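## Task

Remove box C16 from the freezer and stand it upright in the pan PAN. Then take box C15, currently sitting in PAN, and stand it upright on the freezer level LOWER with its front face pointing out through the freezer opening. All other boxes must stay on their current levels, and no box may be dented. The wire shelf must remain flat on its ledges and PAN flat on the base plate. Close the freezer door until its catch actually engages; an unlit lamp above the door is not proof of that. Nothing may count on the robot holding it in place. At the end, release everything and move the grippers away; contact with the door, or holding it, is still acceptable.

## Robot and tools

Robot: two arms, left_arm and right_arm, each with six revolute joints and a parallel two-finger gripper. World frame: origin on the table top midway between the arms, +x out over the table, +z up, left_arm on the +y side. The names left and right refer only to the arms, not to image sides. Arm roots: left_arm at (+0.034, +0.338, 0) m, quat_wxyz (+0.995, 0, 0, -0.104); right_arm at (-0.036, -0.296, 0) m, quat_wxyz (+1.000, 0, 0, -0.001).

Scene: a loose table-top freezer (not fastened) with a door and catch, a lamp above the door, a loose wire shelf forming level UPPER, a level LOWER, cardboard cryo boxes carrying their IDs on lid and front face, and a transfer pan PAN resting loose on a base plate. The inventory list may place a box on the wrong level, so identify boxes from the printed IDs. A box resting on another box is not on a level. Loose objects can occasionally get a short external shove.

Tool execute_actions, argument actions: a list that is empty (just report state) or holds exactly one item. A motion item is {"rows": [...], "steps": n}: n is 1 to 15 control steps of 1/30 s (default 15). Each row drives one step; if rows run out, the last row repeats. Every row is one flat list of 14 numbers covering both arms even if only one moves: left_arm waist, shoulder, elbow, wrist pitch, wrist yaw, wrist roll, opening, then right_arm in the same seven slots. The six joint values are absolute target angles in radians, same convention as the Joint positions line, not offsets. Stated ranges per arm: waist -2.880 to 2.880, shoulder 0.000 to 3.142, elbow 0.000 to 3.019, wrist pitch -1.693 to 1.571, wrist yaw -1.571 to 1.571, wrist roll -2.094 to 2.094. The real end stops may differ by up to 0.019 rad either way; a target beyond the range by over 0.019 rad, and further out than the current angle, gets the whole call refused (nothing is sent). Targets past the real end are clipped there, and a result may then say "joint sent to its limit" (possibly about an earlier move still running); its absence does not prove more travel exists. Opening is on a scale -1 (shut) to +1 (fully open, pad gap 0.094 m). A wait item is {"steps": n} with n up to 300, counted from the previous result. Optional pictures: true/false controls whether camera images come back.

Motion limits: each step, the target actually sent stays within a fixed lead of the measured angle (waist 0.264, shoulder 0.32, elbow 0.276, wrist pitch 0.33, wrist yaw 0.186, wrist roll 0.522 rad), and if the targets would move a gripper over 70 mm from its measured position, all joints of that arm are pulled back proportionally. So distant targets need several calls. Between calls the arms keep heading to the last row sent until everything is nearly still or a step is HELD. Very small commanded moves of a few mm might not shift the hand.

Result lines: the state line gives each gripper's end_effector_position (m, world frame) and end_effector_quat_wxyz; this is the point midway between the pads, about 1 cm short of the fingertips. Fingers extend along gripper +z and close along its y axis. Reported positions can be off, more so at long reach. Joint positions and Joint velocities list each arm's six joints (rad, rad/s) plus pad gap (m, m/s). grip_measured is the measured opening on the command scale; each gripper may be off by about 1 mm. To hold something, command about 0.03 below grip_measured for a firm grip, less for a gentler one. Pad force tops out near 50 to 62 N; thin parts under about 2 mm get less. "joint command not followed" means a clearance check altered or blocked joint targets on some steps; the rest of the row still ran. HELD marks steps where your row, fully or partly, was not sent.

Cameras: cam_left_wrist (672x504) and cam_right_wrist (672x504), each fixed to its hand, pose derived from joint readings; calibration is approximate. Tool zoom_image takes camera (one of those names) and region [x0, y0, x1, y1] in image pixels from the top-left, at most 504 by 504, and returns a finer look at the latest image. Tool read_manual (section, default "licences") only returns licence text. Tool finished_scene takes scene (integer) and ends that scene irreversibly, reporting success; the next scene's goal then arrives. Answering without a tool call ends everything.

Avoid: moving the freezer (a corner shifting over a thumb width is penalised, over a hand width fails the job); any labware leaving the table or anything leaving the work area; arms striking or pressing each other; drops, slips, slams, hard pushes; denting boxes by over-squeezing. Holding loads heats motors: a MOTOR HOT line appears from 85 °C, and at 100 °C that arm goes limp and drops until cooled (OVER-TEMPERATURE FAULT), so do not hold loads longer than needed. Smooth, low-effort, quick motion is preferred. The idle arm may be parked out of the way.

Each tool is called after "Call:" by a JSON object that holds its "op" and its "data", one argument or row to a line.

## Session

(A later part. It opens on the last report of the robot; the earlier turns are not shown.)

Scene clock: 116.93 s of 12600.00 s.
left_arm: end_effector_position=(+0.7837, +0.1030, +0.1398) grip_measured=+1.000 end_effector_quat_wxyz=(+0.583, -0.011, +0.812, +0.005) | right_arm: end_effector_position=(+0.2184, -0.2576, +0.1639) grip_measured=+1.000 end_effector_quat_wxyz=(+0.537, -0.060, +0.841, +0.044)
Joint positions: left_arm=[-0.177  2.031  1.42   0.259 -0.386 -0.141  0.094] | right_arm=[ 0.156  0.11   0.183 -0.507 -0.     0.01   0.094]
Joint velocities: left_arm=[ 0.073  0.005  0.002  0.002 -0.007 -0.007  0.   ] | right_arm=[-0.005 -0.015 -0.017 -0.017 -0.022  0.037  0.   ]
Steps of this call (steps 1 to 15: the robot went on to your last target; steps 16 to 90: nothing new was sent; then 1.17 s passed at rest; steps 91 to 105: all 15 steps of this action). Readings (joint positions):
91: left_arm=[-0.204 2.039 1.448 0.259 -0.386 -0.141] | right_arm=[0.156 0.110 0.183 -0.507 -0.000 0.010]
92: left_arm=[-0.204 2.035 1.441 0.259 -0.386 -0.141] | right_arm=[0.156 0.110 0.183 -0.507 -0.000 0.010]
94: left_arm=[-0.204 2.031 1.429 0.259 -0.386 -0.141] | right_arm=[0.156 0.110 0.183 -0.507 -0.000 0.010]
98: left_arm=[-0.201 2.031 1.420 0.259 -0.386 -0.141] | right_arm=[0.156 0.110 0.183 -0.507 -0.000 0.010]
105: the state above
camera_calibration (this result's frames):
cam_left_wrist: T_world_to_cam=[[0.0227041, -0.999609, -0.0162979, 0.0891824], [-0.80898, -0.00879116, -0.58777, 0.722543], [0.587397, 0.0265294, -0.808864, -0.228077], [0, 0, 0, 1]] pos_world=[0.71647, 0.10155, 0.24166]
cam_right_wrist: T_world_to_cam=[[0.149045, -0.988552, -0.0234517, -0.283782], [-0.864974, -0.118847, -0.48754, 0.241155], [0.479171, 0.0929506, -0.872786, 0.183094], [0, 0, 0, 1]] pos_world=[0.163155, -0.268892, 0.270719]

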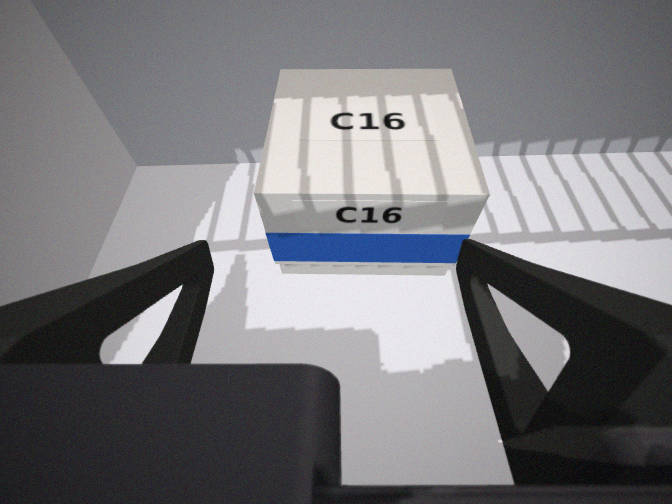

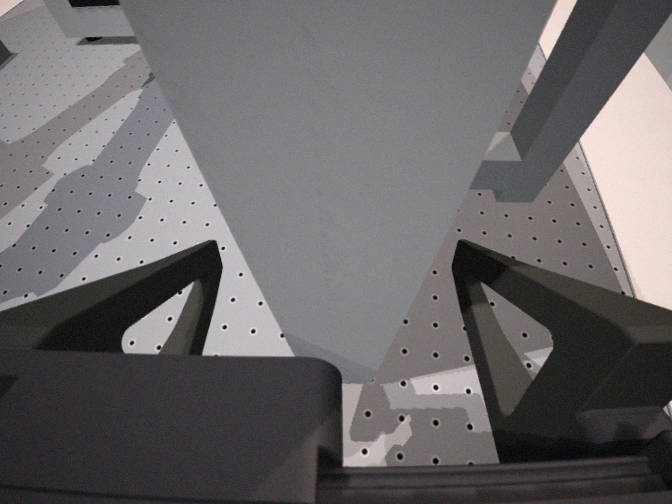

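Call:
{"op": "execute_actions", "data": {
  "actions": [
    {"rows":[[-0.172,1.93,1.42,0.26,-0.384,-0.14,1,0.15,0.1,0.22,-0.48,0,0,1]],"steps":12}
  ],
  "pictures": false
}}

Call:
{"op": "execute_actions", "data": {
  "actions": [
    {"rows":[[-0.165,1.98,1.56,0.2,-0.365,-0.13,1,0.15,0.1,0.22,-0.48,0,0,1],[-0.165,1.98,1.56,0.2,-0.365,-0.13,1,0.15,0.1,0.22,-0.48,0,0,1],[-0.165,1.98,1.56,0.2,-0.365,-0.13,1,0.15,0.1,0.22,-0.48,0,0,1],[-0.165,1.98,1.56,0.2,-0.365,-0.13,1,0.15,0.1,0.22,-0.48,0,0,1],[-0.16,2.04,1.63,0.15,-0.355,-0.125,1,0.15,0.1,0.22,-0.48,0,0,1],[-0.16,2.04,1.63,0.15,-0.355,-0.125,1,0.15,0.1,0.22,-0.48,0,0,1],[-0.16,2.04,1.63,0.15,-0.355,-0.125,1,0.15,0.1,0.22,-0.48,0,0,1],[-0.155,2.088,1.7,0.095,-0.345,-0.12,1,0.15,0.1,0.22,-0.48,0,0,1]]}
  ],
  "pictures": false
}}

Call:
{"op": "execute_actions", "data": {
  "actions": [
    {"steps":10}
  ]
}}

Scene clock: 122.80 s of 12600.00 s.
left_arm: end_effector_position=(+0.7794, +0.1067, +0.1984) grip_measured=+1.000 end_effector_quat_wxyz=(+0.611, -0.020, +0.791, -0.006) | right_arm: end_effector_position=(+0.2184, -0.2576, +0.1639) grip_measured=+1.000 end_effector_quat_wxyz=(+0.537, -0.060, +0.841, +0.044)
Joint positions: left_arm=[-0.175  1.949  1.413  0.259 -0.386 -0.141  0.094] | right_arm=[ 0.156  0.11   0.183 -0.507 -0.     0.01   0.094]
Joint velocities: left_arm=[-0.015 -0.054 -0.012  0.002  0.007  0.007  0.   ] | right_arm=[-0.005  0.005 -0.007  0.002  0.007 -0.022  0.   ]
Steps of this call (steps 1 to 15: the robot went on to your last target; steps 16 to 90: nothing new was sent; then 2.47 s passed at rest; steps 91 to 102: all 12 steps of this action). Readings (joint positions):
91: left_arm=[-0.175 2.028 1.420 0.259 -0.386 -0.141] | right_arm=[0.156 0.110 0.183 -0.507 -0.000 0.010]
92: left_arm=[-0.175 2.023 1.417 0.259 -0.386 -0.141] | right_arm=[0.156 0.110 0.183 -0.507 -0.000 0.010]
94: left_arm=[-0.175 2.007 1.413 0.259 -0.386 -0.141] | right_arm=[0.156 0.110 0.183 -0.507 -0.000 0.010]
98: left_arm=[-0.175 1.969 1.413 0.259 -0.386 -0.141] | right_arm=[0.156 0.110 0.183 -0.507 -0.000 0.010]
102: the state above

Scene clock: 123.30 s of 12600.00 s.
left_arm: end_effector_position=(+0.8307, +0.0884, +0.1780) grip_measured=+1.000 end_effector_quat_wxyz=(+0.582, -0.003, +0.813, -0.005) | right_arm: end_effector_position=(+0.2184, -0.2576, +0.1639) grip_measured=+1.000 end_effector_quat_wxyz=(+0.537, -0.060, +0.841, +0.044)
Joint positions: left_arm=[-0.165  2.087  1.634  0.103 -0.348 -0.137  0.094] | right_arm=[ 0.156  0.11   0.183 -0.507 -0.     0.01   0.094]
Joint velocities: left_arm=[ 0.024 -0.005  0.002 -0.017  0.007 -0.037  0.   ] | right_arm=[-0.005 -0.005  0.007 -0.002  0.007 -0.037  0.   ]
Steps of this call (steps 1 to 15: all 15 steps of this action). Readings (joint positions):
1: left_arm=[-0.175 1.949 1.420 0.248 -0.379 -0.141] | right_arm=[0.156 0.110 0.183 -0.507 -0.000 0.010]
2: left_arm=[-0.175 1.956 1.434 0.229 -0.374 -0.141] | right_arm=[0.156 0.110 0.183 -0.507 -0.000 0.010]
4: left_arm=[-0.175 1.972 1.459 0.211 -0.370 -0.141] | right_arm=[0.156 0.110 0.183 -0.507 -0.000 0.010]
8: left_arm=[-0.173 2.032 1.546 0.153 -0.355 -0.141] | right_arm=[0.156 0.110 0.183 -0.507 -0.000 0.010]
15: the state above

Scene clock: 123.63 s of 12600.00 s.
left_arm: end_effector_position=(+0.8312, +0.0903, +0.1778) grip_measured=+1.000 end_effector_quat_wxyz=(+0.582, -0.004, +0.813, -0.004) | right_arm: end_effector_position=(+0.2184, -0.2576, +0.1639) grip_measured=+1.000 end_effector_quat_wxyz=(+0.537, -0.060, +0.841, +0.044)
Joint positions: left_arm=[-0.162  2.087  1.634  0.103 -0.349 -0.136  0.094] | right_arm=[ 0.156  0.11   0.183 -0.507 -0.     0.01   0.094]
Joint velocities: left_arm=[-0.005 -0.015 -0.002 -0.002  0.022 -0.007  0.   ] | right_arm=[-0.005 -0.015 -0.012 -0.002 -0.095 -0.066  0.   ]
Steps of this call (steps 1 to 10: the robot went on to your last target). Readings (joint positions):
1: left_arm=[-0.164 2.087 1.634 0.103 -0.348 -0.137] | right_arm=[0.156 0.110 0.183 -0.507 -0.000 0.010]
2: left_arm=[-0.163 2.087 1.634 0.103 -0.349 -0.137] | right_arm=[0.156 0.110 0.183 -0.507 -0.000 0.010]
4: left_arm=[-0.162 2.087 1.634 0.103 -0.349 -0.137] | right_arm=[0.156 0.110 0.183 -0.507 -0.000 0.010]
8: left_arm=[-0.162 2.087 1.634 0.103 -0.349 -0.136] | right_arm=[0.156 0.110 0.183 -0.507 -0.000 0.010]
10: the state above
camera_calibration (this result's frames):
cam_left_wrist: T_world_to_cam=[[0.00046942, -0.999964, -0.00851051, 0.0930992], [-0.811014, 0.00459818, -0.585008, 0.783201], [0.585026, 0.00717676, -0.810983, -0.220802], [0, 0, 0, 1]] pos_world=[0.764319, 0.0910791, 0.279905]
cam_right_wrist: T_world_to_cam=[[0.149045, -0.988552, -0.0234517, -0.283782], [-0.864974, -0.118847, -0.48754, 0.241155], [0.479171, 0.0929506, -0.872786, 0.183094], [0, 0, 0, 1]] pos_world=[0.163155, -0.268892, 0.270719]

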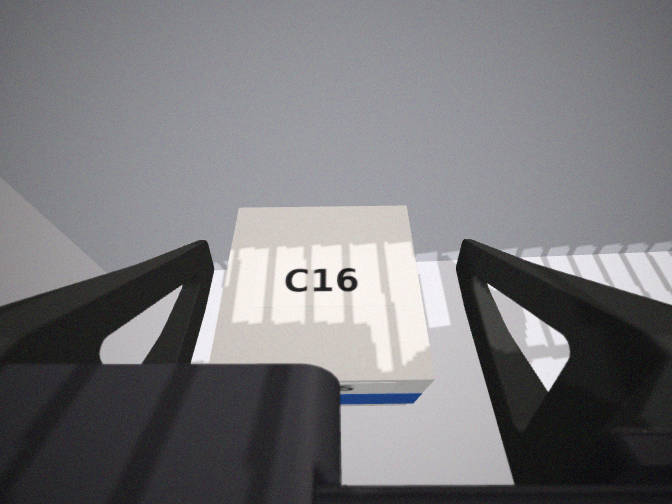

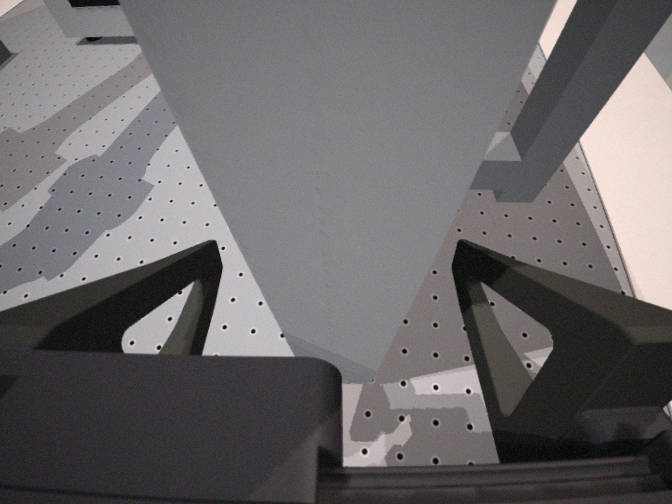

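Call:
{"op": "execute_actions", "data": {
  "actions": [
    {"rows":[[-0.15,2.088,1.7,0.095,-0.375,-0.135,1,0.15,0.1,0.22,-0.48,0,0,1]]}
  ]
}}

Scene clock: 125.10 s of 12600.00 s.
left_arm: end_effector_position=(+0.8321, +0.0967, +0.1783) grip_measured=+1.000 end_effector_quat_wxyz=(+0.583, -0.012, +0.812, +0.006) | right_arm: end_effector_position=(+0.2184, -0.2576, +0.1639) grip_measured=+1.000 end_effector_quat_wxyz=(+0.537, -0.060, +0.841, +0.044)
Joint positions: left_arm=[-0.159  2.087  1.634  0.103 -0.37  -0.136  0.094] | right_arm=[ 0.156  0.11   0.183 -0.507 -0.     0.01   0.094]
Joint velocities: left_arm=[-0.015 -0.005 -0.007  0.002 -0.022 -0.007  0.   ] | right_arm=[-0.005 -0.005  0.017 -0.002  0.007  0.037  0.   ]
Steps of this call (steps 1 to 15: the robot went on to your last target; steps 16 to 29: nothing new was sent; steps 30 to 44: all 15 steps of this action). Readings (joint positions):
30: left_arm=[-0.162 2.087 1.634 0.103 -0.358 -0.136] | right_arm=[0.156 0.110 0.183 -0.507 -0.000 0.010]
31: left_arm=[-0.162 2.087 1.634 0.103 -0.365 -0.136] | right_arm=[0.156 0.110 0.183 -0.507 -0.000 0.010]
33: left_arm=[-0.161 2.087 1.634 0.103 -0.370 -0.136] | right_arm=[0.156 0.110 0.183 -0.507 -0.000 0.010]
37: left_arm=[-0.159 2.087 1.634 0.103 -0.370 -0.136] | right_arm=[0.156 0.110 0.183 -0.507 -0.000 0.010]
44: the state above
camera_calibration (this result's frames):
cam_left_wrist: T_world_to_cam=[[0.0243511, -0.999584, -0.0154423, 0.0808747], [-0.809359, -0.0106452, -0.587217, 0.7847], [0.586809, 0.0267978, -0.809282, -0.224724], [0, 0, 0, 1]] pos_world=[0.765005, 0.0952164, 0.280173]
cam_right_wrist: T_world_to_cam=[[0.149045, -0.988552, -0.0234517, -0.283782], [-0.864974, -0.118847, -0.48754, 0.241155], [0.479171, 0.0929506, -0.872786, 0.183094], [0, 0, 0, 1]] pos_world=[0.163155, -0.268892, 0.270719]

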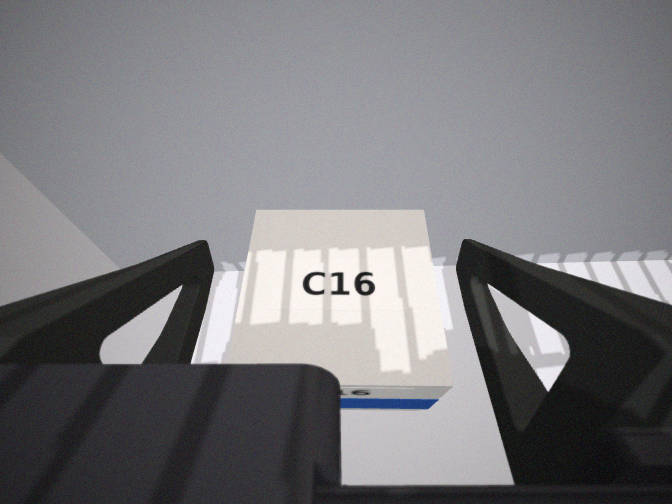

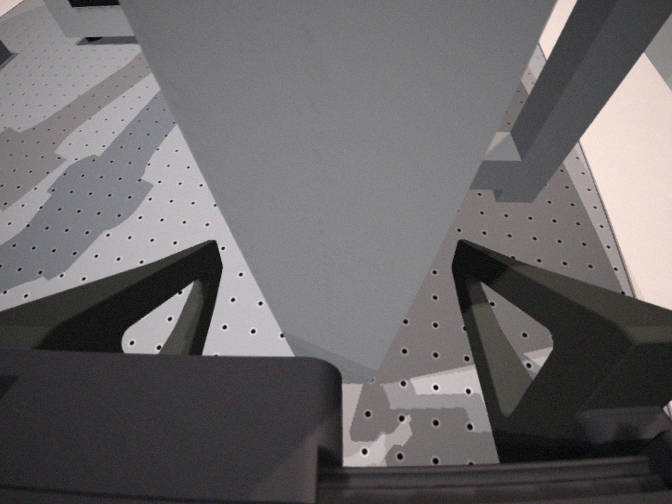

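Descend 4 cm via shoulder (+0.05).

Call:
{"op": "execute_actions", "data": {
  "actions": [
    {"rows":[[-0.155,2.105,1.67,0.1,-0.372,-0.15,1,0.15,0.1,0.22,-0.48,0,0,1],[-0.155,2.105,1.67,0.1,-0.372,-0.15,1,0.15,0.1,0.22,-0.48,0,0,1],[-0.155,2.105,1.67,0.1,-0.372,-0.15,1,0.15,0.1,0.22,-0.48,0,0,1],[-0.155,2.12,1.67,0.1,-0.372,-0.15,1,0.15,0.1,0.22,-0.48,0,0,1],[-0.155,2.12,1.67,0.1,-0.372,-0.15,1,0.15,0.1,0.22,-0.48,0,0,1],[-0.155,2.12,1.67,0.1,-0.372,-0.15,1,0.15,0.1,0.22,-0.48,0,0,1],[-0.155,2.138,1.67,0.1,-0.372,-0.16,1,0.15,0.1,0.22,-0.48,0,0,1]]}
  ]
}}

Scene clock: 128.70 s of 12600.00 s.
left_arm: end_effector_position=(+0.8334, +0.0962, +0.1427) grip_measured=+1.000 end_effector_quat_wxyz=(+0.566, -0.009, +0.824, +0.011) | right_arm: end_effector_position=(+0.2184, -0.2576, +0.1639) grip_measured=+1.000 end_effector_quat_wxyz=(+0.537, -0.060, +0.841, +0.044)
Joint positions: left_arm=[-0.159  2.131  1.634  0.103 -0.37  -0.143  0.094] | right_arm=[ 0.156  0.11   0.183 -0.507 -0.     0.01   0.094]
Joint velocities: left_arm=[-0.015  0.073  0.002  0.017 -0.066 -0.022  0.   ] | right_arm=[-0.005 -0.005 -0.002  0.002 -0.022  0.051  0.   ]
Steps of this call (steps 1 to 15: the robot went on to your last target; steps 16 to 90: nothing new was sent; then 0.10 s passed at rest; steps 91 to 105: all 15 steps of this action). Readings (joint positions):
91: left_arm=[-0.159 2.087 1.634 0.103 -0.370 -0.136] | right_arm=[0.156 0.110 0.183 -0.507 -0.000 0.010]
92: left_arm=[-0.159 2.087 1.634 0.103 -0.370 -0.136] | right_arm=[0.156 0.110 0.183 -0.507 -0.000 0.010]
94: left_arm=[-0.159 2.089 1.634 0.103 -0.370 -0.136] | right_arm=[0.156 0.110 0.183 -0.507 -0.000 0.010]
98: left_arm=[-0.159 2.098 1.634 0.103 -0.370 -0.139] | right_arm=[0.156 0.110 0.183 -0.507 -0.000 0.010]
105: the state above
camera_calibration (this result's frames):
cam_left_wrist: T_world_to_cam=[[0.0255669, -0.999322, -0.0265001, 0.080363], [-0.832609, -0.00661542, -0.553821, 0.779036], [0.55327, 0.0362237, -0.832214, -0.223882], [0, 0, 0, 1]] pos_world=[0.770445, 0.093572, 0.247259]
cam_right_wrist: T_world_to_cam=[[0.149045, -0.988552, -0.0234517, -0.283782], [-0.864974, -0.118847, -0.48754, 0.241155], [0.479171, 0.0929506, -0.872786, 0.183094], [0, 0, 0, 1]] pos_world=[0.163155, -0.268892, 0.270719]

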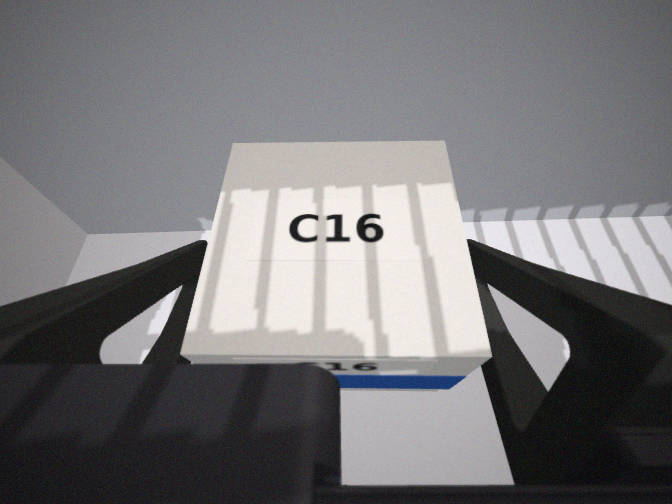

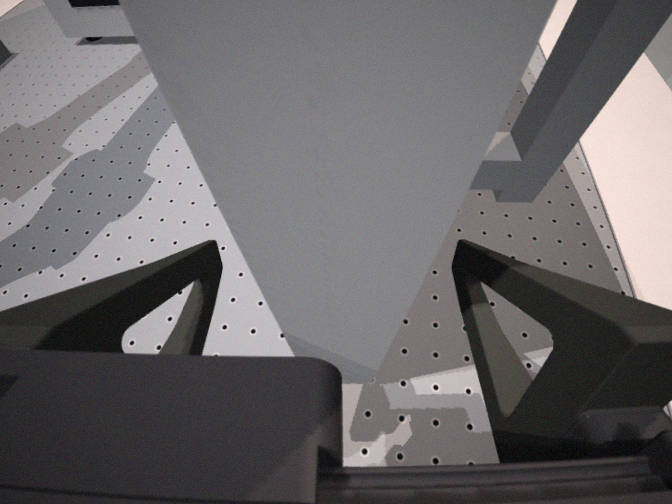

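Call:
{"op": "execute_actions", "data": {
  "actions": [
    {"rows":[[-0.155,2.138,1.67,0.1,-0.372,-0.16,0.9,0.15,0.1,0.22,-0.48,0,0,1],[-0.155,2.138,1.67,0.1,-0.372,-0.16,0.85,0.15,0.1,0.22,-0.48,0,0,1],[-0.155,2.138,1.67,0.1,-0.372,-0.16,0.8,0.15,0.1,0.22,-0.48,0,0,1],[-0.155,2.138,1.67,0.1,-0.372,-0.16,0.77,0.15,0.1,0.22,-0.48,0,0,1],[-0.155,2.138,1.67,0.1,-0.372,-0.16,0.75,0.15,0.1,0.22,-0.48,0,0,1],[-0.155,2.138,1.67,0.1,-0.372,-0.16,0.73,0.15,0.1,0.22,-0.48,0,0,1],[-0.155,2.138,1.67,0.1,-0.372,-0.16,0.72,0.15,0.1,0.22,-0.48,0,0,1],[-0.155,2.138,1.67,0.1,-0.372,-0.16,0.71,0.15,0.1,0.22,-0.48,0,0,1],[-0.155,2.138,1.67,0.1,-0.372,-0.16,0.7,0.15,0.1,0.22,-0.48,0,0,1]]}
  ],
  "pictures": false
}}

Call:
{"op": "execute_actions", "data": {
  "actions": [
    {"rows":[[-0.155,2.138,1.67,0.1,-0.372,-0.16,0.69,0.15,0.1,0.22,-0.48,0,0,1],[-0.155,2.138,1.67,0.1,-0.372,-0.16,0.68,0.15,0.1,0.22,-0.48,0,0,1],[-0.155,2.138,1.67,0.1,-0.372,-0.16,0.67,0.15,0.1,0.22,-0.48,0,0,1]],"steps":8}
  ],
  "pictures": false
}}

Scene clock: 133.40 s of 12600.00 s.
left_arm: end_effector_position=(+0.8334, +0.0962, +0.1403) grip_measured=+0.703 end_effector_quat_wxyz=(+0.565, -0.010, +0.825, +0.011) | right_arm: end_effector_position=(+0.2184, -0.2576, +0.1639) grip_measured=+1.000 end_effector_quat_wxyz=(+0.537, -0.060, +0.841, +0.044)
Joint positions: left_arm=[-0.159  2.134  1.634  0.103 -0.37  -0.144  0.08 ] | right_arm=[ 0.156  0.11   0.183 -0.507 -0.     0.01   0.094]
Joint velocities: left_arm=[-0.015 -0.015 -0.012  0.007 -0.007 -0.007 -0.   ] | right_arm=[ 0.005 -0.005 -0.012 -0.022  0.022 -0.037  0.   ]
Steps of this call (steps 1 to 15: the robot went on to your last target; steps 16 to 90: nothing new was sent; then 1.20 s passed at rest; steps 91 to 105: all 15 steps of this action). Readings (joint positions):
91: left_arm=[-0.159 2.134 1.634 0.103 -0.370 -0.144] | right_arm=[0.156 0.110 0.183 -0.507 -0.000 0.010]
92: left_arm=[-0.159 2.134 1.634 0.103 -0.370 -0.144] | right_arm=[0.156 0.110 0.183 -0.507 -0.000 0.010]
94: left_arm=[-0.159 2.134 1.634 0.103 -0.370 -0.144] | right_arm=[0.156 0.110 0.183 -0.507 -0.000 0.010]
98: left_arm=[-0.159 2.134 1.634 0.103 -0.370 -0.144] | right_arm=[0.156 0.110 0.183 -0.507 -0.000 0.010]
105: the state above

Scene clock: 133.67 s of 12600.00 s.
left_arm: end_effector_position=(+0.8334, +0.0962, +0.1403) grip_measured=+0.673 end_effector_quat_wxyz=(+0.565, -0.010, +0.825, +0.011) | right_arm: end_effector_position=(+0.2184, -0.2576, +0.1639) grip_measured=+1.000 end_effector_quat_wxyz=(+0.537, -0.060, +0.841, +0.044)
Joint positions: left_arm=[-0.159  2.134  1.634  0.103 -0.37  -0.144  0.079] | right_arm=[ 0.156  0.11   0.183 -0.507 -0.     0.01   0.094]
Joint velocities: left_arm=[-0.005 -0.015 -0.002 -0.002  0.007 -0.007  0.   ] | right_arm=[ 0.005 -0.015  0.002 -0.002  0.022 -0.022  0.   ]
Steps of this call (steps 1 to 8: all 8 steps of this action). Readings (joint positions):
1: left_arm=[-0.159 2.134 1.634 0.103 -0.370 -0.144] | right_arm=[0.156 0.110 0.183 -0.507 -0.000 0.010]
2: left_arm=[-0.159 2.134 1.634 0.103 -0.370 -0.144] | right_arm=[0.156 0.110 0.183 -0.507 -0.000 0.010]
4: left_arm=[-0.159 2.134 1.634 0.103 -0.370 -0.144] | right_arm=[0.156 0.110 0.183 -0.507 -0.000 0.010]
8: the state above

Call:
{"op": "execute_actions", "data": {
  "actions": [
    {"rows":[[-0.155,2.138,1.67,0.1,-0.372,-0.16,0.66,0.15,0.1,0.22,-0.48,0,0,1],[-0.155,2.138,1.67,0.1,-0.372,-0.16,0.65,0.15,0.1,0.22,-0.48,0,0,1],[-0.155,2.138,1.67,0.1,-0.372,-0.16,0.64,0.15,0.1,0.22,-0.48,0,0,1]],"steps":8}
  ],
  "pictures": false
}}

Call:
{"op": "execute_actions", "data": {
  "actions": [
    {"rows":[[-0.155,2.138,1.67,0.1,-0.372,-0.16,0.63,0.15,0.1,0.22,-0.48,0,0,1],[-0.155,2.138,1.67,0.1,-0.372,-0.16,0.62,0.15,0.1,0.22,-0.48,0,0,1],[-0.155,2.138,1.67,0.1,-0.372,-0.16,0.61,0.15,0.1,0.22,-0.48,0,0,1]],"steps":8}
  ],
  "pictures": false
}}

Scene clock: 137.37 s of 12600.00 s.
left_arm: end_effector_position=(+0.8334, +0.0962, +0.1403) grip_measured=+0.643 end_effector_quat_wxyz=(+0.565, -0.010, +0.825, +0.011) | right_arm: end_effector_position=(+0.2184, -0.2576, +0.1639) grip_measured=+1.000 end_effector_quat_wxyz=(+0.537, -0.060, +0.841, +0.044)
Joint positions: left_arm=[-0.159  2.134  1.634  0.103 -0.37  -0.144  0.077] | right_arm=[ 0.156  0.11   0.183 -0.507 -0.     0.01   0.094]
Joint velocities: left_arm=[-0.015  0.005 -0.002  0.007 -0.037  0.022 -0.   ] | right_arm=[-0.005 -0.024 -0.027 -0.012  0.007  0.095  0.   ]
Steps of this call (steps 1 to 15: the robot went on to your last target; steps 16 to 90: nothing new was sent; then 0.43 s passed at rest; steps 91 to 98: all 8 steps of this action). Readings (joint positions):
91: left_arm=[-0.159 2.134 1.634 0.103 -0.370 -0.144] | right_arm=[0.156 0.110 0.183 -0.507 -0.000 0.010]
92: left_arm=[-0.159 2.134 1.634 0.103 -0.370 -0.144] | right_arm=[0.156 0.110 0.183 -0.507 -0.000 0.010]
94: left_arm=[-0.159 2.134 1.634 0.103 -0.370 -0.144] | right_arm=[0.156 0.110 0.183 -0.507 -0.000 0.010]
98: the state above

Scene clock: 137.63 s of 12600.00 s.
left_arm: end_effector_position=(+0.8334, +0.0962, +0.1403) grip_measured=+0.613 end_effector_quat_wxyz=(+0.565, -0.010, +0.825, +0.011) | right_arm: end_effector_position=(+0.2184, -0.2576, +0.1639) grip_measured=+1.000 end_effector_quat_wxyz=(+0.537, -0.060, +0.841, +0.044)
Joint positions: left_arm=[-0.159  2.134  1.634  0.103 -0.37  -0.144  0.076] | right_arm=[ 0.156  0.11   0.183 -0.507 -0.     0.01   0.094]
Joint velocities: left_arm=[-0.024 -0.005 -0.002 -0.002 -0.051 -0.022 -0.001] | right_arm=[-0.015  0.005 -0.012  0.032 -0.051 -0.081  0.   ]
Steps of this call (steps 1 to 8: all 8 steps of this action). Readings (joint positions):
1: left_arm=[-0.159 2.134 1.634 0.103 -0.370 -0.144] | right_arm=[0.156 0.110 0.183 -0.507 -0.000 0.010]
2: left_arm=[-0.159 2.134 1.634 0.103 -0.370 -0.144] | right_arm=[0.156 0.110 0.183 -0.507 -0.000 0.010]
4: left_arm=[-0.159 2.134 1.634 0.103 -0.370 -0.144] | right_arm=[0.156 0.110 0.183 -0.507 -0.000 0.010]
8: the state above

Call:
{"op": "execute_actions", "data": {
  "actions": [
    {"rows":[[-0.155,2.138,1.67,0.1,-0.372,-0.16,0.6,0.15,0.1,0.22,-0.48,0,0,1],[-0.155,2.138,1.67,0.1,-0.372,-0.16,0.59,0.15,0.1,0.22,-0.48,0,0,1]],"steps":8}
  ],
  "pictures": false
}}

Call:
{"op": "execute_actions", "data": {
  "actions": [
    {"rows":[[-0.155,2.138,1.67,0.1,-0.372,-0.16,0.58,0.15,0.1,0.22,-0.48,0,0,1],[-0.155,2.138,1.67,0.1,-0.372,-0.16,0.57,0.15,0.1,0.22,-0.48,0,0,1]],"steps":8}
  ],
  "pictures": false
}}

Scene clock: 140.97 s of 12600.00 s.
left_arm: end_effector_position=(+0.8334, +0.0962, +0.1403) grip_measured=+0.593 end_effector_quat_wxyz=(+0.565, -0.010, +0.825, +0.011) | right_arm: end_effector_position=(+0.2184, -0.2576, +0.1639) grip_measured=+1.000 end_effector_quat_wxyz=(+0.537, -0.060, +0.841, +0.044)
Joint positions: left_arm=[-0.159  2.134  1.634  0.103 -0.37  -0.144  0.075] | right_arm=[ 0.156  0.11   0.183 -0.507 -0.     0.01   0.094]
Joint velocities: left_arm=[-0.005  0.015  0.002 -0.007  0.022 -0.007  0.   ] | right_arm=[-0.005 -0.015 -0.007 -0.017 -0.037 -0.037  0.   ]
Steps of this call (steps 1 to 15: the robot went on to your last target; steps 16 to 90: nothing new was sent; then 0.07 s passed at rest; steps 91 to 98: all 8 steps of this action). Readings (joint positions):
91: left_arm=[-0.159 2.134 1.634 0.103 -0.370 -0.144] | right_arm=[0.156 0.110 0.183 -0.507 -0.000 0.010]
92: left_arm=[-0.159 2.134 1.634 0.103 -0.370 -0.144] | right_arm=[0.156 0.110 0.183 -0.507 -0.000 0.010]
94: left_arm=[-0.159 2.134 1.634 0.103 -0.370 -0.144] | right_arm=[0.156 0.110 0.183 -0.507 -0.000 0.010]
98: the state above

Scene clock: 141.23 s of 12600.00 s.
left_arm: end_effector_position=(+0.8334, +0.0962, +0.1403) grip_measured=+0.575 end_effector_quat_wxyz=(+0.565, -0.010, +0.825, +0.010) | right_arm: end_effector_position=(+0.2184, -0.2576, +0.1639) grip_measured=+1.000 end_effector_quat_wxyz=(+0.537, -0.060, +0.841, +0.044)
Joint positions: left_arm=[-0.159  2.134  1.634  0.103 -0.37  -0.144  0.074] | right_arm=[ 0.156  0.11   0.183 -0.507 -0.     0.01   0.094]
Joint velocities: left_arm=[ 0.005 -0.005  0.007  0.002 -0.037 -0.037 -0.   ] | right_arm=[-0.005 -0.015  0.017 -0.022 -0.007  0.066  0.   ]
Steps of this call (steps 1 to 8: all 8 steps of this action). Readings (joint positions):
1: left_arm=[-0.159 2.134 1.634 0.103 -0.370 -0.144] | right_arm=[0.156 0.110 0.183 -0.507 -0.000 0.010]
2: left_arm=[-0.159 2.134 1.634 0.103 -0.370 -0.144] | right_arm=[0.156 0.110 0.183 -0.507 -0.000 0.010]
4: left_arm=[-0.159 2.134 1.634 0.103 -0.370 -0.144] | right_arm=[0.156 0.110 0.183 -0.507 -0.000 0.010]
8: the state above

Call:
{"op": "execute_actions", "data": {
  "actions": [
    {"rows":[[-0.155,2.138,1.67,0.1,-0.372,-0.16,0.56,0.15,0.1,0.22,-0.48,0,0,1],[-0.155,2.138,1.67,0.1,-0.372,-0.16,0.55,0.15,0.1,0.22,-0.48,0,0,1]],"steps":8}
  ],
  "pictures": false
}}

Scene clock: 143.03 s of 12600.00 s.
left_arm: end_effector_position=(+0.8334, +0.0962, +0.1403) grip_measured=+0.559 end_effector_quat_wxyz=(+0.565, -0.010, +0.825, +0.010) | right_arm: end_effector_position=(+0.2184, -0.2576, +0.1639) grip_measured=+1.000 end_effector_quat_wxyz=(+0.537, -0.060, +0.841, +0.044)
Joint positions: left_arm=[-0.159  2.134  1.634  0.103 -0.37  -0.145  0.073] | right_arm=[ 0.156  0.11   0.183 -0.507 -0.     0.01   0.094]
Joint velocities: left_arm=[ 0.005 -0.015 -0.027  0.002  0.022 -0.066 -0.   ] | right_arm=[ 0.005 -0.024  0.012 -0.002  0.007  0.037  0.   ]
Steps of this call (steps 1 to 15: the robot went on to your last target; steps 16 to 46: nothing new was sent; steps 47 to 54: all 8 steps of this action). Readings (joint positions):
47: left_arm=[-0.159 2.134 1.634 0.103 -0.370 -0.144] | right_arm=[0.156 0.110 0.183 -0.507 -0.000 0.010]
48: left_arm=[-0.159 2.134 1.634 0.103 -0.370 -0.145] | right_arm=[0.156 0.110 0.183 -0.507 -0.000 0.010]
50: left_arm=[-0.159 2.134 1.634 0.103 -0.370 -0.145] | right_arm=[0.156 0.110 0.183 -0.507 -0.000 0.010]
54: the state above

Grip 0.54, lift.

Call:
{"op": "execute_actions", "data": {
  "actions": [
    {"rows":[[-0.155,2.138,1.67,0.1,-0.372,-0.16,0.54,0.15,0.1,0.22,-0.48,0,0,1],[-0.155,2.138,1.67,0.1,-0.372,-0.16,0.54,0.15,0.1,0.22,-0.48,0,0,1],[-0.155,2.138,1.67,0.1,-0.372,-0.16,0.54,0.15,0.1,0.22,-0.48,0,0,1],[-0.155,2.138,1.67,0.1,-0.372,-0.16,0.54,0.15,0.1,0.22,-0.48,0,0,1],[-0.155,2.09,1.67,0.1,-0.372,-0.16,0.54,0.15,0.1,0.22,-0.48,0,0,1],[-0.155,2.09,1.67,0.1,-0.372,-0.16,0.54,0.15,0.1,0.22,-0.48,0,0,1],[-0.155,2.07,1.67,0.1,-0.372,-0.16,0.54,0.15,0.1,0.22,-0.48,0,0,1]]}
  ]
}}

Scene clock: 147.73 s of 12600.00 s.
left_arm: end_effector_position=(+0.8332, +0.0963, +0.1511) grip_measured=+0.551 end_effector_quat_wxyz=(+0.570, -0.012, +0.821, +0.008) | right_arm: end_effector_position=(+0.2184, -0.2576, +0.1639) grip_measured=+1.000 end_effector_quat_wxyz=(+0.537, -0.060, +0.841, +0.044)
Joint positions: left_arm=[-0.159  2.121  1.634  0.103 -0.37  -0.145  0.073] | right_arm=[ 0.156  0.11   0.183 -0.507 -0.     0.01   0.094]
Joint velocities: left_arm=[ 0.015 -0.034 -0.002  0.022  0.007  0.007 -0.   ] | right_arm=[-0.005 -0.024 -0.012  0.007 -0.051 -0.007  0.   ]
Steps of this call (steps 1 to 15: the robot went on to your last target; steps 16 to 90: nothing new was sent; then 1.20 s passed at rest; steps 91 to 105: all 15 steps of this action). Readings (joint positions):
91: left_arm=[-0.159 2.134 1.634 0.103 -0.370 -0.145] | right_arm=[0.156 0.110 0.183 -0.507 -0.000 0.010]
92: left_arm=[-0.159 2.134 1.634 0.103 -0.370 -0.145] | right_arm=[0.156 0.110 0.183 -0.507 -0.000 0.010]
94: left_arm=[-0.159 2.134 1.634 0.103 -0.370 -0.145] | right_arm=[0.156 0.110 0.183 -0.507 -0.000 0.010]
98: left_arm=[-0.159 2.132 1.634 0.103 -0.370 -0.145] | right_arm=[0.156 0.110 0.183 -0.507 -0.000 0.010]
105: the state above
camera_calibration (this result's frames):
cam_left_wrist: T_world_to_cam=[[0.0266034, -0.999438, -0.0204059, 0.0788757], [-0.827207, -0.0105485, -0.561799, 0.780612], [0.561268, 0.0318257, -0.827022, -0.223872], [0, 0, 0, 1]] pos_world=[0.769281, 0.0941905, 0.255009]
cam_right_wrist: T_world_to_cam=[[0.149045, -0.988552, -0.0234517, -0.283782], [-0.864974, -0.118847, -0.48754, 0.241155], [0.479171, 0.0929506, -0.872786, 0.183094], [0, 0, 0, 1]] pos_world=[0.163155, -0.268892, 0.270719]

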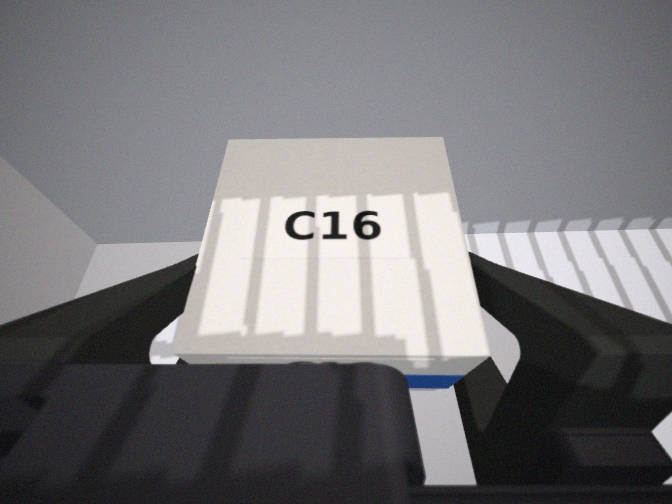

